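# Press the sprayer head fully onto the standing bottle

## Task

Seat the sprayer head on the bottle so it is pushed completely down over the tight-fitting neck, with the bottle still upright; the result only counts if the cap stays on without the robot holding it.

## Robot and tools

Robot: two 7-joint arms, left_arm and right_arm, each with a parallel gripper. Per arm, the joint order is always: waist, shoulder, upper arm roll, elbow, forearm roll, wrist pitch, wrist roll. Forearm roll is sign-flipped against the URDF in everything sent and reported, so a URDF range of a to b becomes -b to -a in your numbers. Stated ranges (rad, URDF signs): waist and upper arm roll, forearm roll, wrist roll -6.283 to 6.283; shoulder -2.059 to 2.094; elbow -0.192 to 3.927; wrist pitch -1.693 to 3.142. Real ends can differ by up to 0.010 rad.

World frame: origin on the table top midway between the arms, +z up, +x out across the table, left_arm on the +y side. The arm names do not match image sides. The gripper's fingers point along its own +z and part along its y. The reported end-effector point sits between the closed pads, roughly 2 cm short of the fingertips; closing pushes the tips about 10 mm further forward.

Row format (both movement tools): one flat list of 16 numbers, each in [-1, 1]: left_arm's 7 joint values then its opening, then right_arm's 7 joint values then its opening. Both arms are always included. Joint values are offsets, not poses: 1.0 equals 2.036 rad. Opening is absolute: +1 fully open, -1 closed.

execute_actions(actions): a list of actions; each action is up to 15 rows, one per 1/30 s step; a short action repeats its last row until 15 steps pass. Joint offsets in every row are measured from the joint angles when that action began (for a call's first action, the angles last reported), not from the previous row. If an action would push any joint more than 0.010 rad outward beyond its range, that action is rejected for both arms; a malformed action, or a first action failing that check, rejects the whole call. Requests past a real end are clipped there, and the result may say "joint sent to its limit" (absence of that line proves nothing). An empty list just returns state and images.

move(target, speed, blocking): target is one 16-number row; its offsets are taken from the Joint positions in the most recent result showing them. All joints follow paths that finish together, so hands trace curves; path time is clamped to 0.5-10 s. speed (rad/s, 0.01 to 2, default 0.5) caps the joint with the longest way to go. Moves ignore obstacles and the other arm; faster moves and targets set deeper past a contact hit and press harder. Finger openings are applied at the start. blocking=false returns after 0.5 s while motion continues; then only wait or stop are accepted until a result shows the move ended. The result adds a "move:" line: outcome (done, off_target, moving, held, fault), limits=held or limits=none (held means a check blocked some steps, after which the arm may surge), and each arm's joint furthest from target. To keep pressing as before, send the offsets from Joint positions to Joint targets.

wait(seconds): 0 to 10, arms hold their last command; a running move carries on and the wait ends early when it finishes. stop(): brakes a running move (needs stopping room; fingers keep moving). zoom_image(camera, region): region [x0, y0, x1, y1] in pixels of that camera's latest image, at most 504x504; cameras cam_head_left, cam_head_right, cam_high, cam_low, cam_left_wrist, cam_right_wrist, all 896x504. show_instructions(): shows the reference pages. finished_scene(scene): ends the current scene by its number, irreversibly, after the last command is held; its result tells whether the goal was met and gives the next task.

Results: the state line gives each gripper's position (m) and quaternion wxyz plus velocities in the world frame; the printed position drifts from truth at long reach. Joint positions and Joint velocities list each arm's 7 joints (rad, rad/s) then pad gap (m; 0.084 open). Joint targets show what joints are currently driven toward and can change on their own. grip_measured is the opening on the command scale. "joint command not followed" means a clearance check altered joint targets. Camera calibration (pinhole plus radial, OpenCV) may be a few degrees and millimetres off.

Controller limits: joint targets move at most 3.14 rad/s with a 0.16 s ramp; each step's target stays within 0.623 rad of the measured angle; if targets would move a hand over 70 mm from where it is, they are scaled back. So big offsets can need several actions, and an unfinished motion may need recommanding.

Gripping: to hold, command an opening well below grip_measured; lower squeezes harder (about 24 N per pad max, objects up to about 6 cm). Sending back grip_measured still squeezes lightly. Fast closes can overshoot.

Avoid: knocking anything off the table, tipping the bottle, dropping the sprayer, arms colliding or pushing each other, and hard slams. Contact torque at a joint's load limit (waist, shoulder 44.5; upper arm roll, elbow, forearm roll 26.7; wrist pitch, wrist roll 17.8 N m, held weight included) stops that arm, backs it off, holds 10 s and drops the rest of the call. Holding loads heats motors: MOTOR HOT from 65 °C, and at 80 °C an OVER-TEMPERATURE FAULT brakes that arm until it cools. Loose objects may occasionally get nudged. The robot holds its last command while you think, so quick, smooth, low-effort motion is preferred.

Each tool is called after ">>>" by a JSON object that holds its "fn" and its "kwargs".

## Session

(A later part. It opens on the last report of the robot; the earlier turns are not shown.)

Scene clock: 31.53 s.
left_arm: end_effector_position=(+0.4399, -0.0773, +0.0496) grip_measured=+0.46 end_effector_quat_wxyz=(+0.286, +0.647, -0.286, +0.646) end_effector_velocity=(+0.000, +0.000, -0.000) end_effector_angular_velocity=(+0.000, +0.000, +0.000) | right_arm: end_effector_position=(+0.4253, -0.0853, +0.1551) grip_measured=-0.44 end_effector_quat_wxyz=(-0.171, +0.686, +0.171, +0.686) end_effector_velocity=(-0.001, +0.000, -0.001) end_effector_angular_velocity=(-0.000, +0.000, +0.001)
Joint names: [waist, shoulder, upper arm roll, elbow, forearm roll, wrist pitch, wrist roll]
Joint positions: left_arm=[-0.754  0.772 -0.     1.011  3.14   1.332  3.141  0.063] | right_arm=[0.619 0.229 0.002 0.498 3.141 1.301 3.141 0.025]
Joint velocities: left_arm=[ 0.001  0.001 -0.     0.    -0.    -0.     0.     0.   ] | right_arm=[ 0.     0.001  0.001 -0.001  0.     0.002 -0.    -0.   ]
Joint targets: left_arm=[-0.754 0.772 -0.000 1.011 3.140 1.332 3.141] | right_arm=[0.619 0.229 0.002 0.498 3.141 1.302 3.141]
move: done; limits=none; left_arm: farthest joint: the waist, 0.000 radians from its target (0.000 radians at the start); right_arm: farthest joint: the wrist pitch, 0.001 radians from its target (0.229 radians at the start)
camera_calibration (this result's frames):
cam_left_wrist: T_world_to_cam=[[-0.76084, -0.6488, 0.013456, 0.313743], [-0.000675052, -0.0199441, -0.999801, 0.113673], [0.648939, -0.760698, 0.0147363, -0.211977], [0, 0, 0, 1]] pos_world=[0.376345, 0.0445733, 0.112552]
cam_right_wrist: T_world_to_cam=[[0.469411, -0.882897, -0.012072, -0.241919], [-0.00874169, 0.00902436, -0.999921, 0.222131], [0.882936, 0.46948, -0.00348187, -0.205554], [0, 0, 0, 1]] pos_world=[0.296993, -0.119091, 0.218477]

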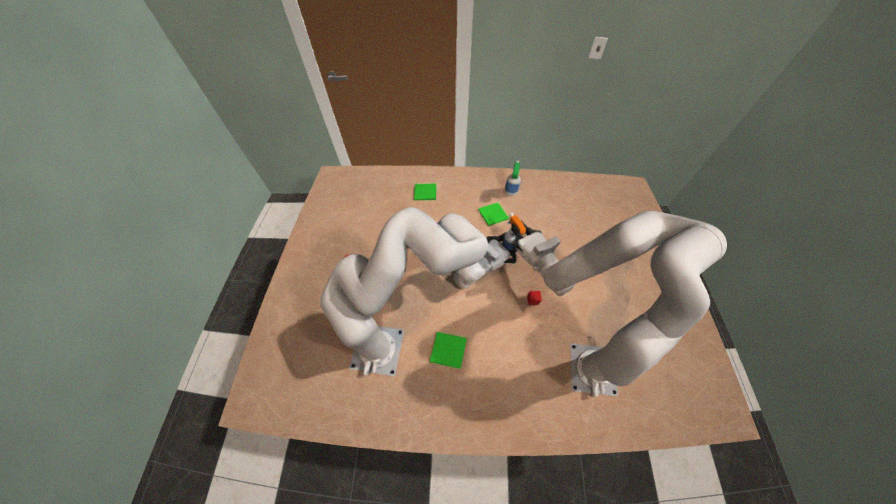

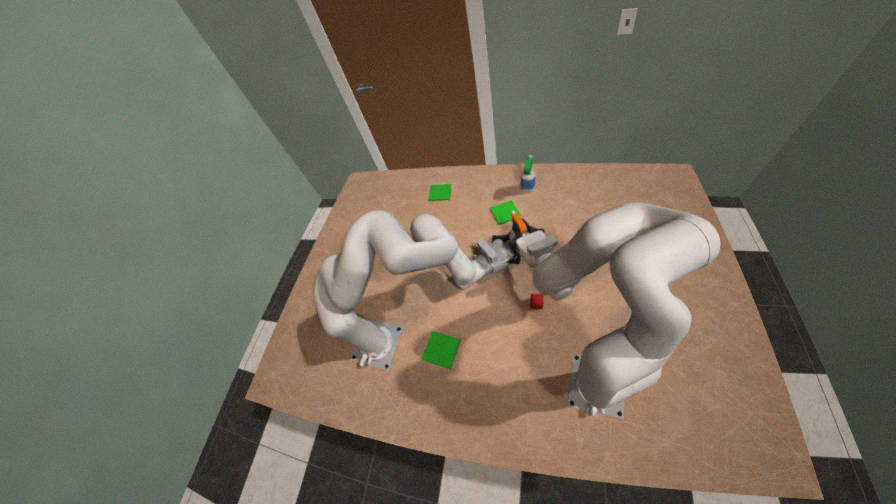

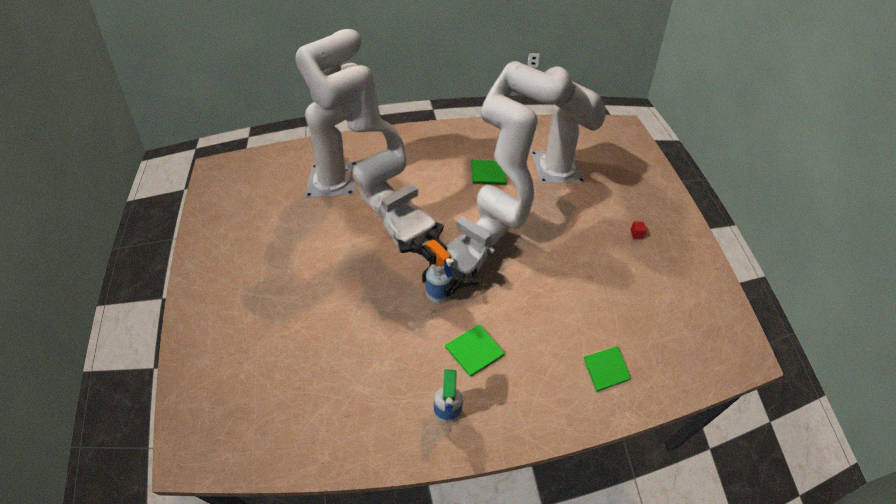

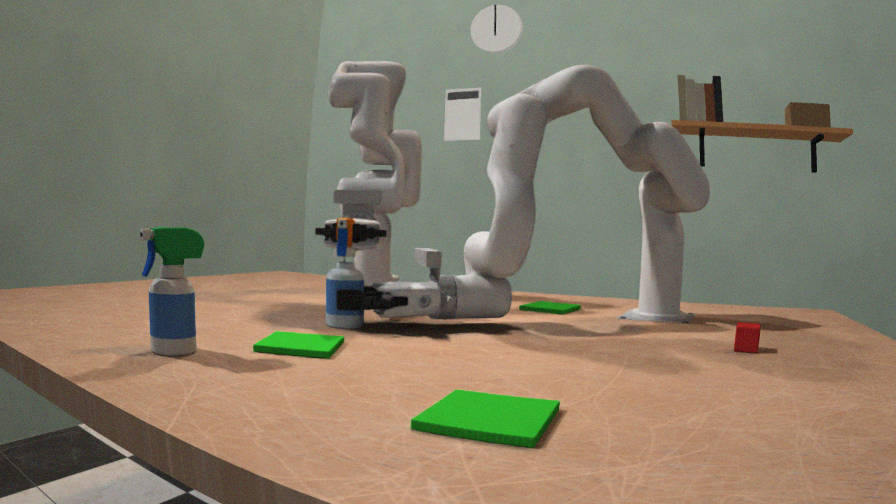

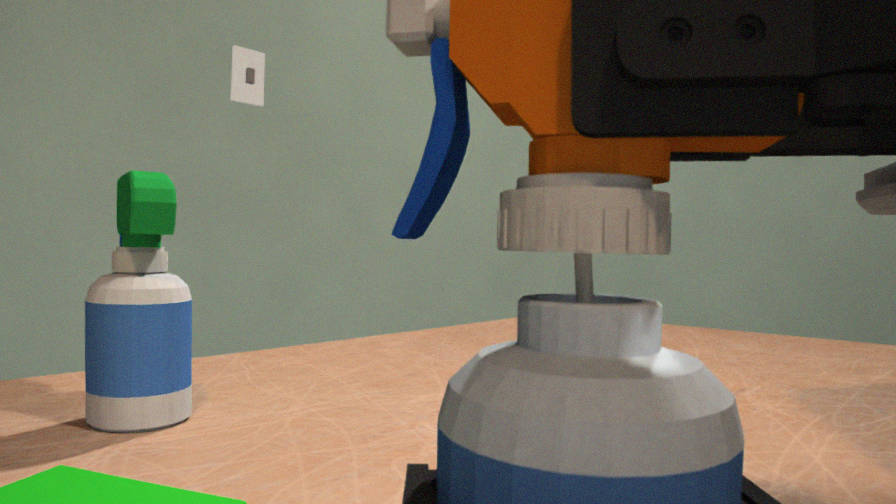

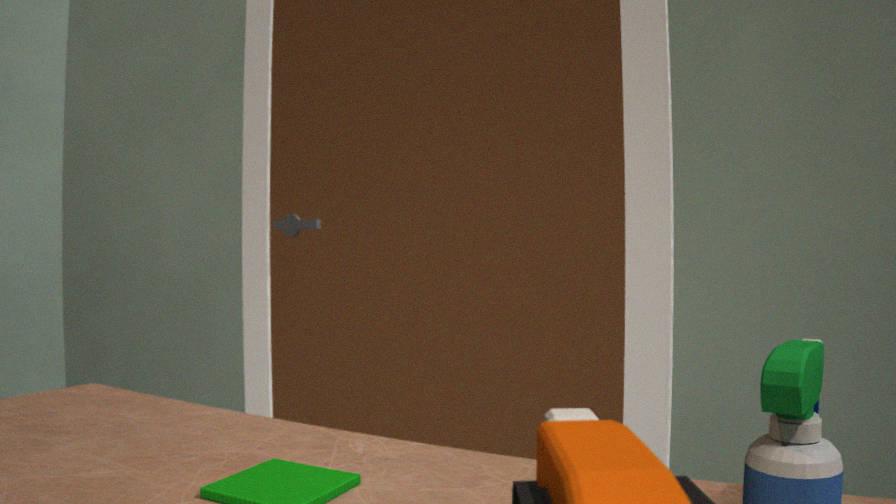

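>>> {"fn": "move", "kwargs": {"target": [0,0,0,0,0,0,0,0.1,0.0014,0.014,0,0,0,0.014,0,-1], "speed": 0.05}}

>>> {"fn": "move", "kwargs": {"target": [0,0,0,0,0,0,0,0.1,0,0.0324,0,0.0054,0,0.027,0,-1], "speed": 0.03}}

Scene clock: 32.77 s.
left_arm: end_effector_position=(+0.4399, -0.0773, +0.0496) grip_measured=+0.46 end_effector_quat_wxyz=(+0.286, +0.647, -0.286, +0.646) end_effector_velocity=(+0.000, +0.000, -0.000) end_effector_angular_velocity=(+0.000, -0.000, +0.000) | right_arm: end_effector_position=(+0.4236, -0.0844, +0.1472) grip_measured=-0.44 end_effector_quat_wxyz=(-0.172, +0.686, +0.172, +0.686) end_effector_velocity=(-0.000, +0.001, -0.000) end_effector_angular_velocity=(+0.000, +0.000, +0.001)
Joint names: [waist, shoulder, upper arm roll, elbow, forearm roll, wrist pitch, wrist roll]
Joint positions: left_arm=[-0.754  0.772 -0.     1.011  3.14   1.332  3.141  0.063] | right_arm=[0.622 0.257 0.002 0.498 3.141 1.33  3.141 0.025]
Joint velocities: left_arm=[ 0.001  0.     0.    -0.    -0.001  0.001  0.    -0.   ] | right_arm=[ 0.     0.001  0.001  0.    -0.     0.001  0.     0.   ]
Joint targets: left_arm=[-0.754 0.772 -0.000 1.011 3.140 1.332 3.141] | right_arm=[0.622 0.257 0.002 0.498 3.141 1.330 3.141]
move: done; limits=none; left_arm: farthest joint: the waist, 0.000 radians from its target (0.000 radians at the start); right_arm: farthest joint: the shoulder, 0.001 radians from its target (0.029 radians at the start)
camera_calibration (this result's frames):
cam_left_wrist: T_world_to_cam=[[-0.76084, -0.6488, 0.013456, 0.313743], [-0.000674992, -0.0199441, -0.999801, 0.113673], [0.648939, -0.760698, 0.0147363, -0.211977], [0, 0, 0, 1]] pos_world=[0.376345, 0.0445734, 0.112552]
cam_right_wrist: T_world_to_cam=[[0.471884, -0.881577, -0.0121097, -0.24144], [-0.00869796, 0.00907952, -0.999921, 0.214116], [0.881618, 0.471952, -0.00338344, -0.203716], [0, 0, 0, 1]] pos_world=[0.295393, -0.118648, 0.210486]

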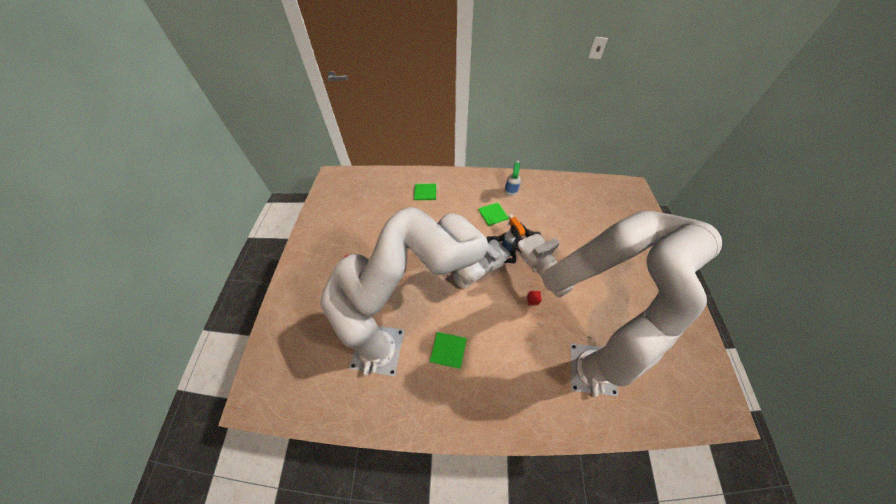

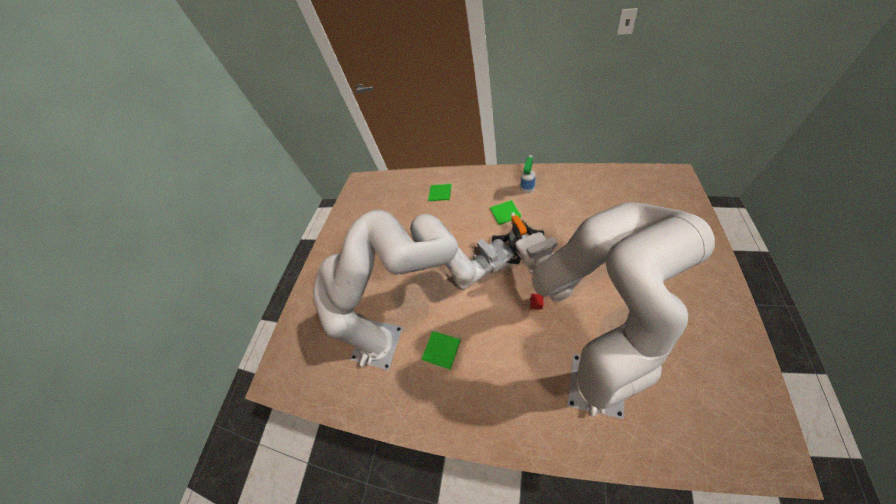

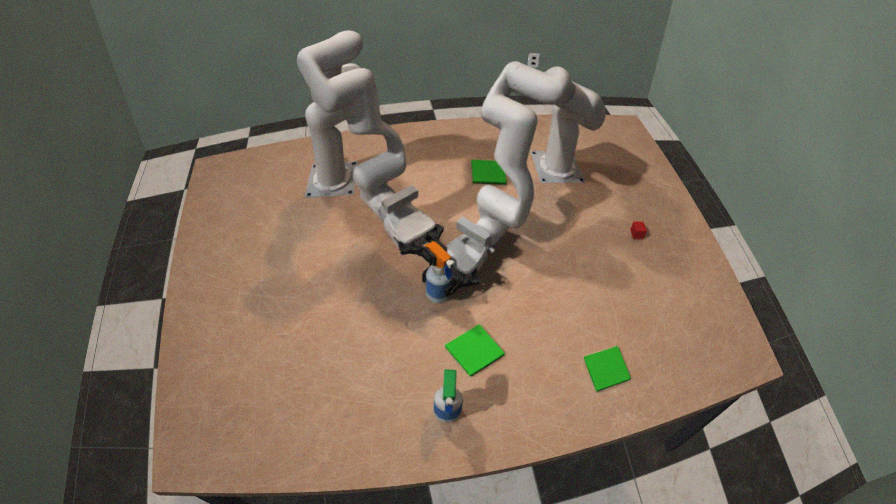

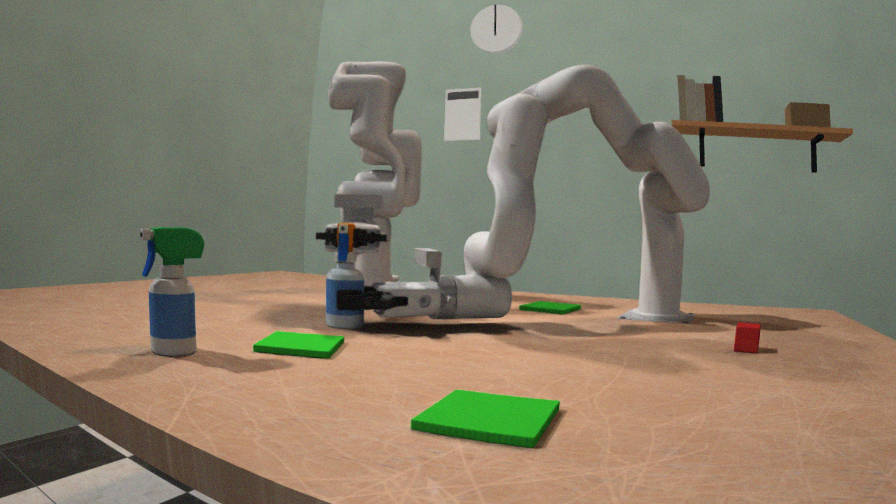

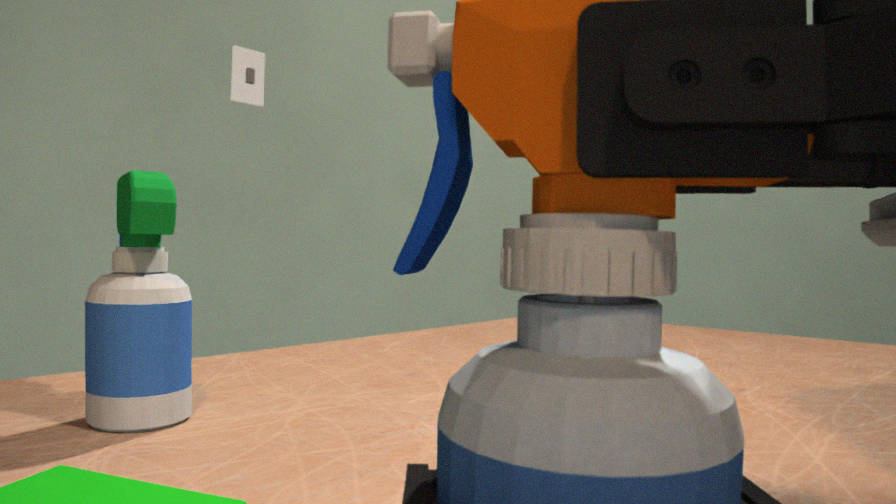

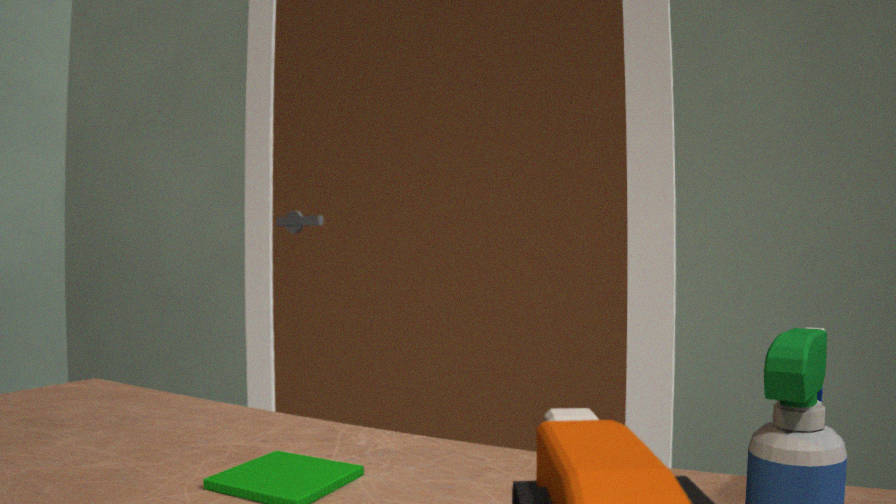

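Scene clock: 35.33 s.
left_arm: end_effector_position=(+0.4397, -0.0774, +0.0496) grip_measured=+0.46 end_effector_quat_wxyz=(+0.286, +0.647, -0.286, +0.646) end_effector_velocity=(-0.002, -0.002, -0.000) end_effector_angular_velocity=(-0.001, +0.002, -0.003) | right_arm: end_effector_position=(+0.4239, -0.0843, +0.1306) grip_measured=-0.44 end_effector_quat_wxyz=(-0.172, +0.685, +0.172, +0.686) end_effector_velocity=(-0.001, -0.001, -0.002) end_effector_angular_velocity=(-0.002, +0.004, -0.001)
Joint names: [waist, shoulder, upper arm roll, elbow, forearm roll, wrist pitch, wrist roll]
Joint positions: left_arm=[-0.754  0.772 -0.001  1.011  3.14   1.332  3.142  0.063] | right_arm=[0.622 0.323 0.002 0.51  3.141 1.385 3.141 0.025]
Joint velocities: left_arm=[-0.003  0.    -0.001  0.     0.001 -0.001 -0.001  0.   ] | right_arm=[-0.001  0.002  0.    -0.002 -0.    -0.     0.     0.   ]
Joint targets: left_arm=[-0.754 0.772 -0.000 1.011 3.140 1.332 3.141] | right_arm=[0.622 0.323 0.002 0.509 3.141 1.385 3.141]
move: done; limits=none; left_arm: farthest joint: the upper arm roll, 0.001 radians from its target (0.000 radians at the start); right_arm: farthest joint: the elbow, 0.001 radians from its target (0.011 radians at the start)
camera_calibration (this result's frames):
cam_left_wrist: T_world_to_cam=[[-0.761013, -0.648602, 0.0132074, 0.313696], [-0.000561123, -0.0197005, -0.999806, 0.113597], [0.648736, -0.760873, 0.0146284, -0.211858], [0, 0, 0, 1]] pos_world=[0.376231, 0.0445047, 0.112531]
cam_right_wrist: T_world_to_cam=[[0.471898, -0.881569, -0.0122005, -0.241605], [-0.0078624, 0.00962979, -0.999923, 0.197224], [0.881618, 0.471957, -0.00238697, -0.204202], [0, 0, 0, 1]] pos_world=[0.295592, -0.118516, 0.193774]

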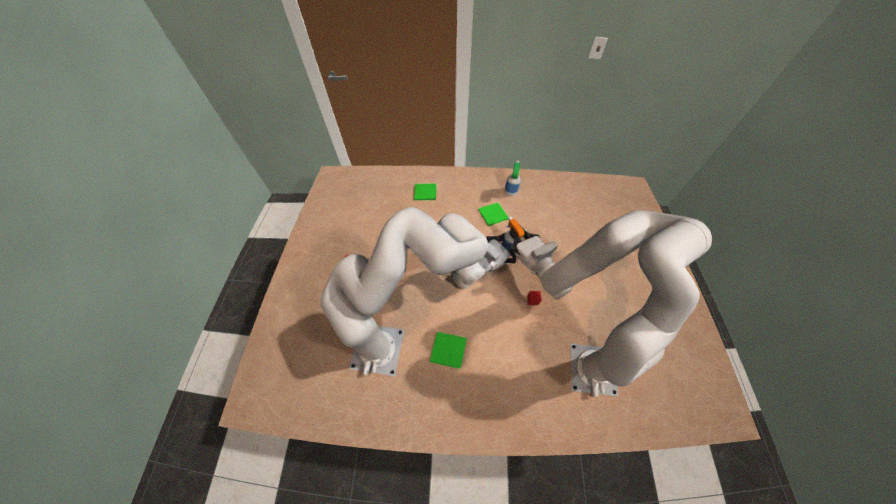

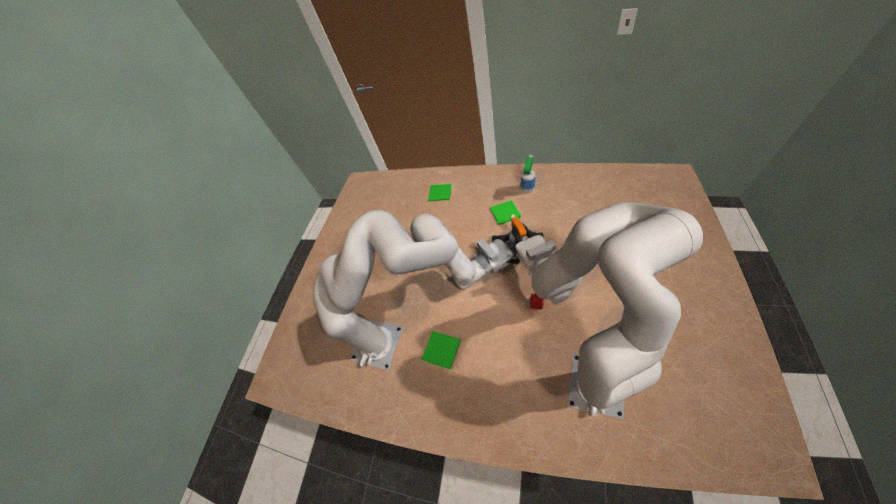

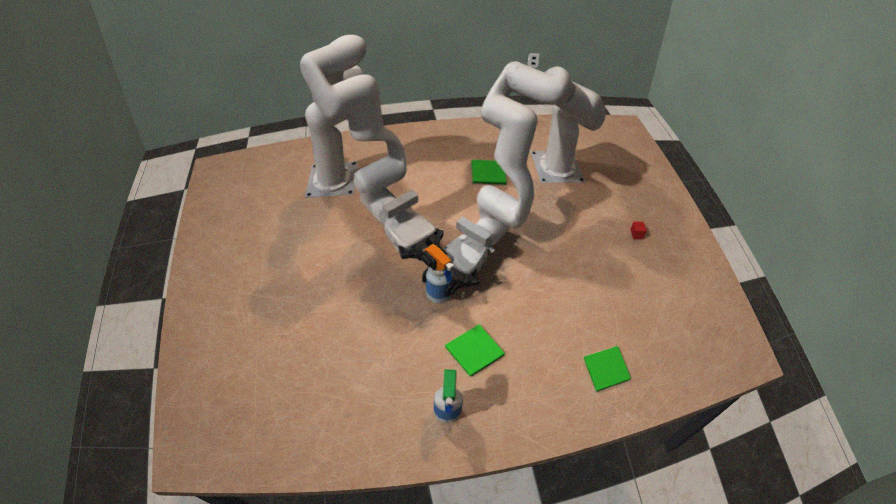

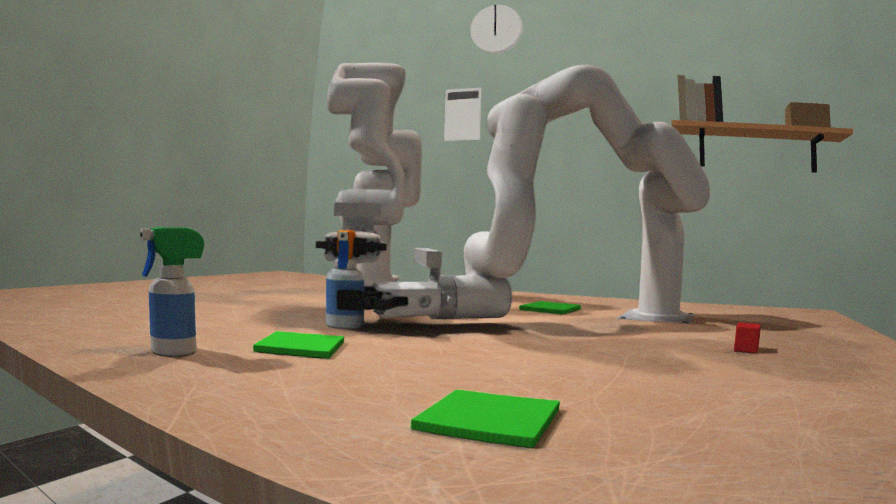

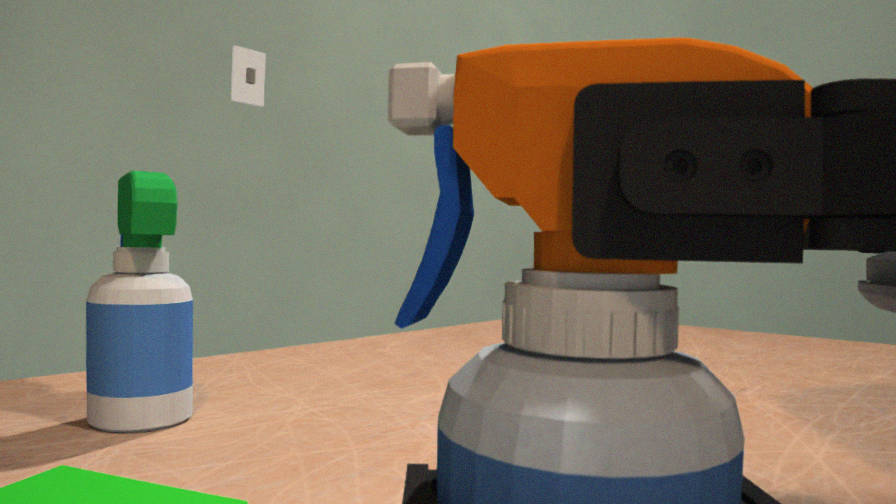

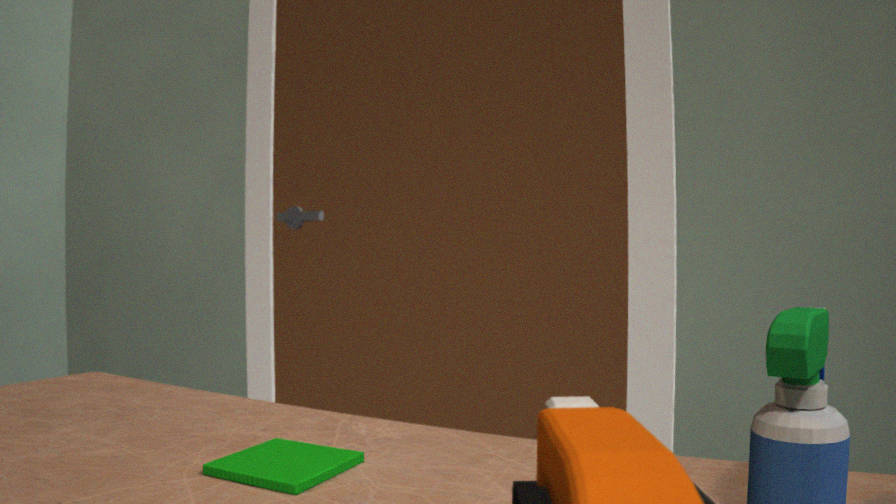

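>>> {"fn": "move", "kwargs": {"target": [0,0,0,0,0,0,0,1,0,0,0,0,0,0,0,1]}}

>>> {"fn": "finished_scene", "kwargs": {"scene": 2}}

Scene clock: 36.23 s.
left_arm: end_effector_position=(+0.4396, -0.0774, +0.0496) grip_measured=+1.00 end_effector_quat_wxyz=(+0.286, +0.647, -0.286, +0.646) end_effector_velocity=(+0.000, +0.000, -0.000) end_effector_angular_velocity=(+0.001, -0.000, +0.000) | right_arm: end_effector_position=(+0.4238, -0.0843, +0.1304) grip_measured=+1.00 end_effector_quat_wxyz=(-0.172, +0.686, +0.172, +0.686) end_effector_velocity=(+0.000, -0.000, +0.001) end_effector_angular_velocity=(+0.001, -0.002, -0.001)
Joint names: [waist, shoulder, upper arm roll, elbow, forearm roll, wrist pitch, wrist roll]
Joint positions: left_arm=[-0.754  0.772 -0.001  1.011  3.14   1.332  3.142  0.084] | right_arm=[0.622 0.323 0.002 0.51  3.141 1.385 3.141 0.084]
Joint velocities: left_arm=[-0.     0.     0.001 -0.     0.    -0.     0.     0.   ] | right_arm=[ 0.    -0.001 -0.001  0.    -0.     0.001  0.     0.   ]
Joint targets: left_arm=[-0.754 0.772 -0.001 1.011 3.140 1.332 3.142] | right_arm=[0.622 0.323 0.002 0.510 3.141 1.385 3.141]
move: done; limits=none; left_arm: farthest joint: the waist, 0.000 radians from its target (0.000 radians at the start); right_arm: farthest joint: the waist, 0.000 radians from its target (0.000 radians at the start)
camera_calibration (this result's frames):
cam_left_wrist: T_world_to_cam=[[-0.761101, -0.648498, 0.0132705, 0.313648], [-0.000604682, -0.0197498, -0.999805, 0.113617], [0.648634, -0.76096, 0.0146394, -0.211824], [0, 0, 0, 1]] pos_world=[0.376182, 0.0444547, 0.112533]
cam_right_wrist: T_world_to_cam=[[0.471838, -0.881601, -0.0121914, -0.241617], [-0.00817552, 0.00945209, -0.999922, 0.197193], [0.881648, 0.471901, -0.0027477, -0.204101], [0, 0, 0, 1]] pos_world=[0.295562, -0.118558, 0.193671]

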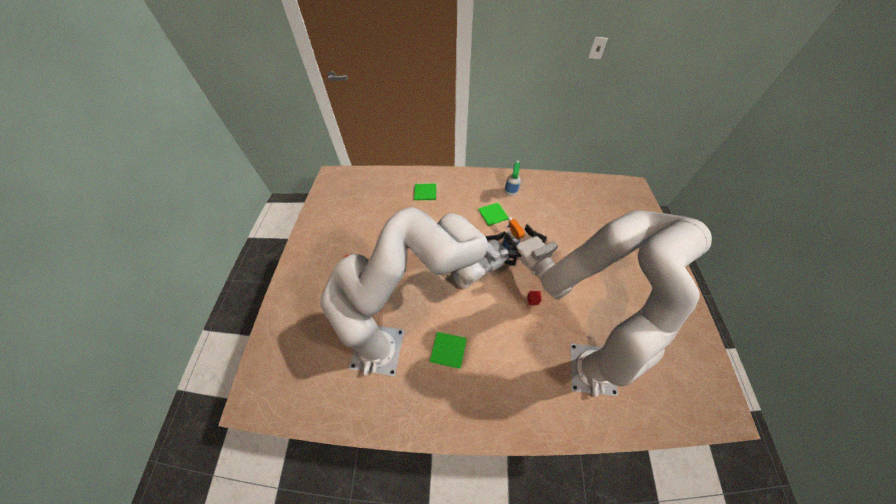

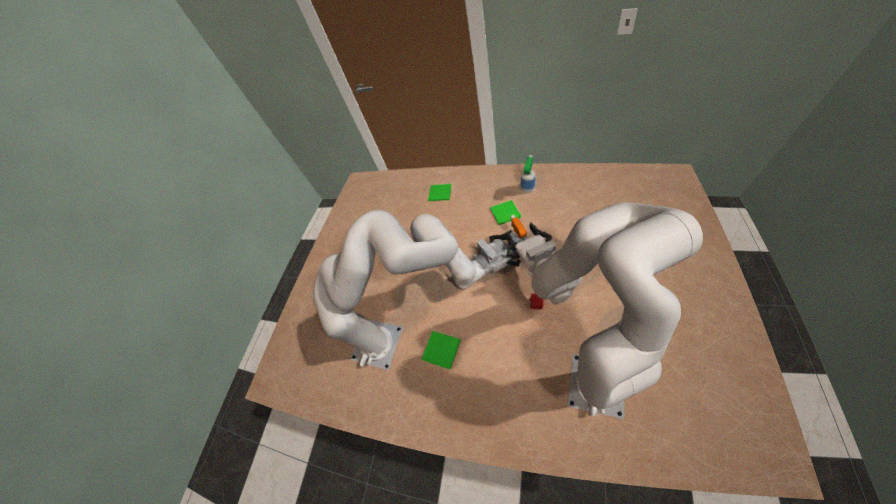

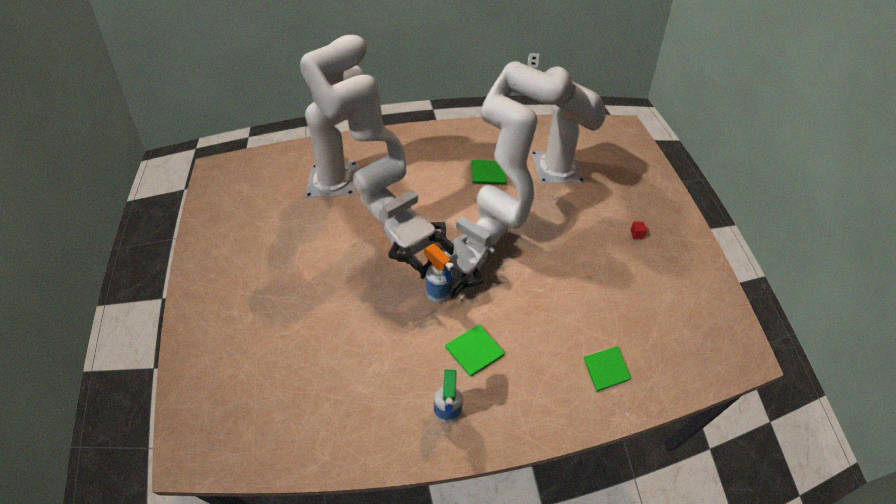

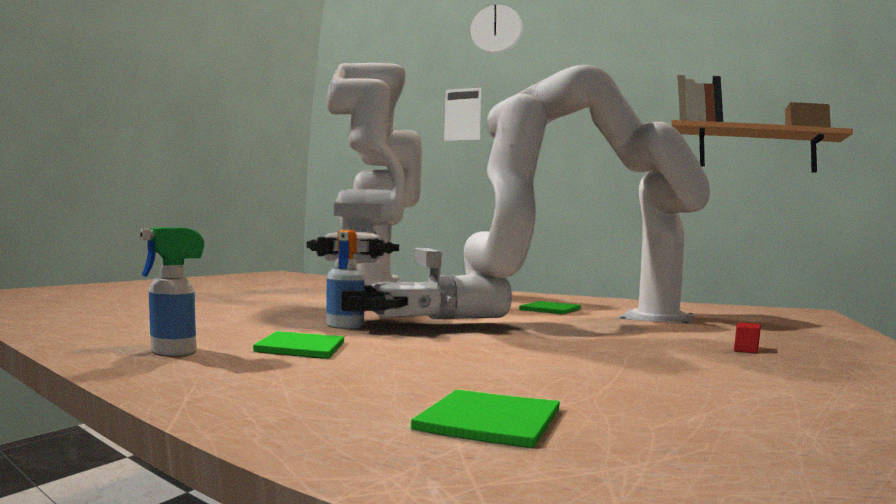

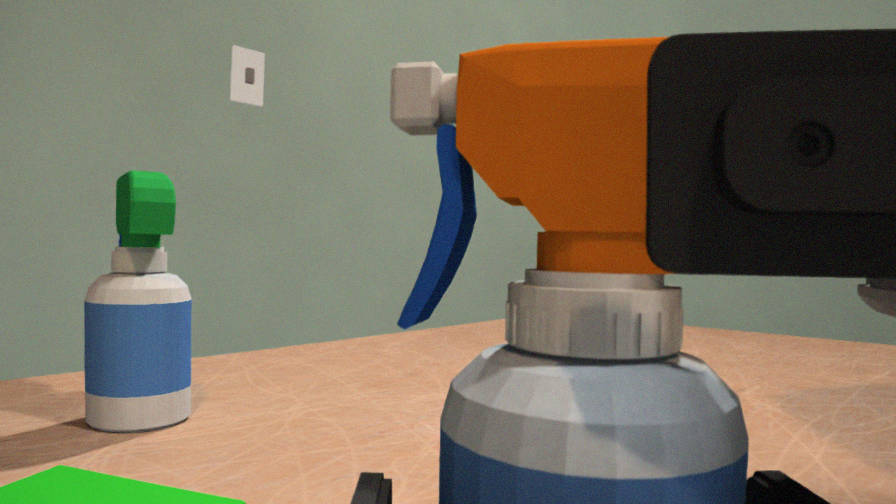

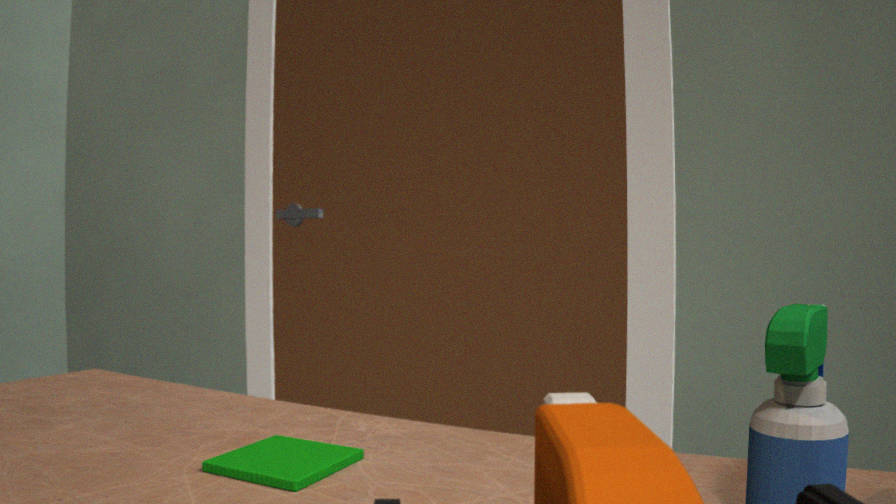

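The scene is finished: the task was done.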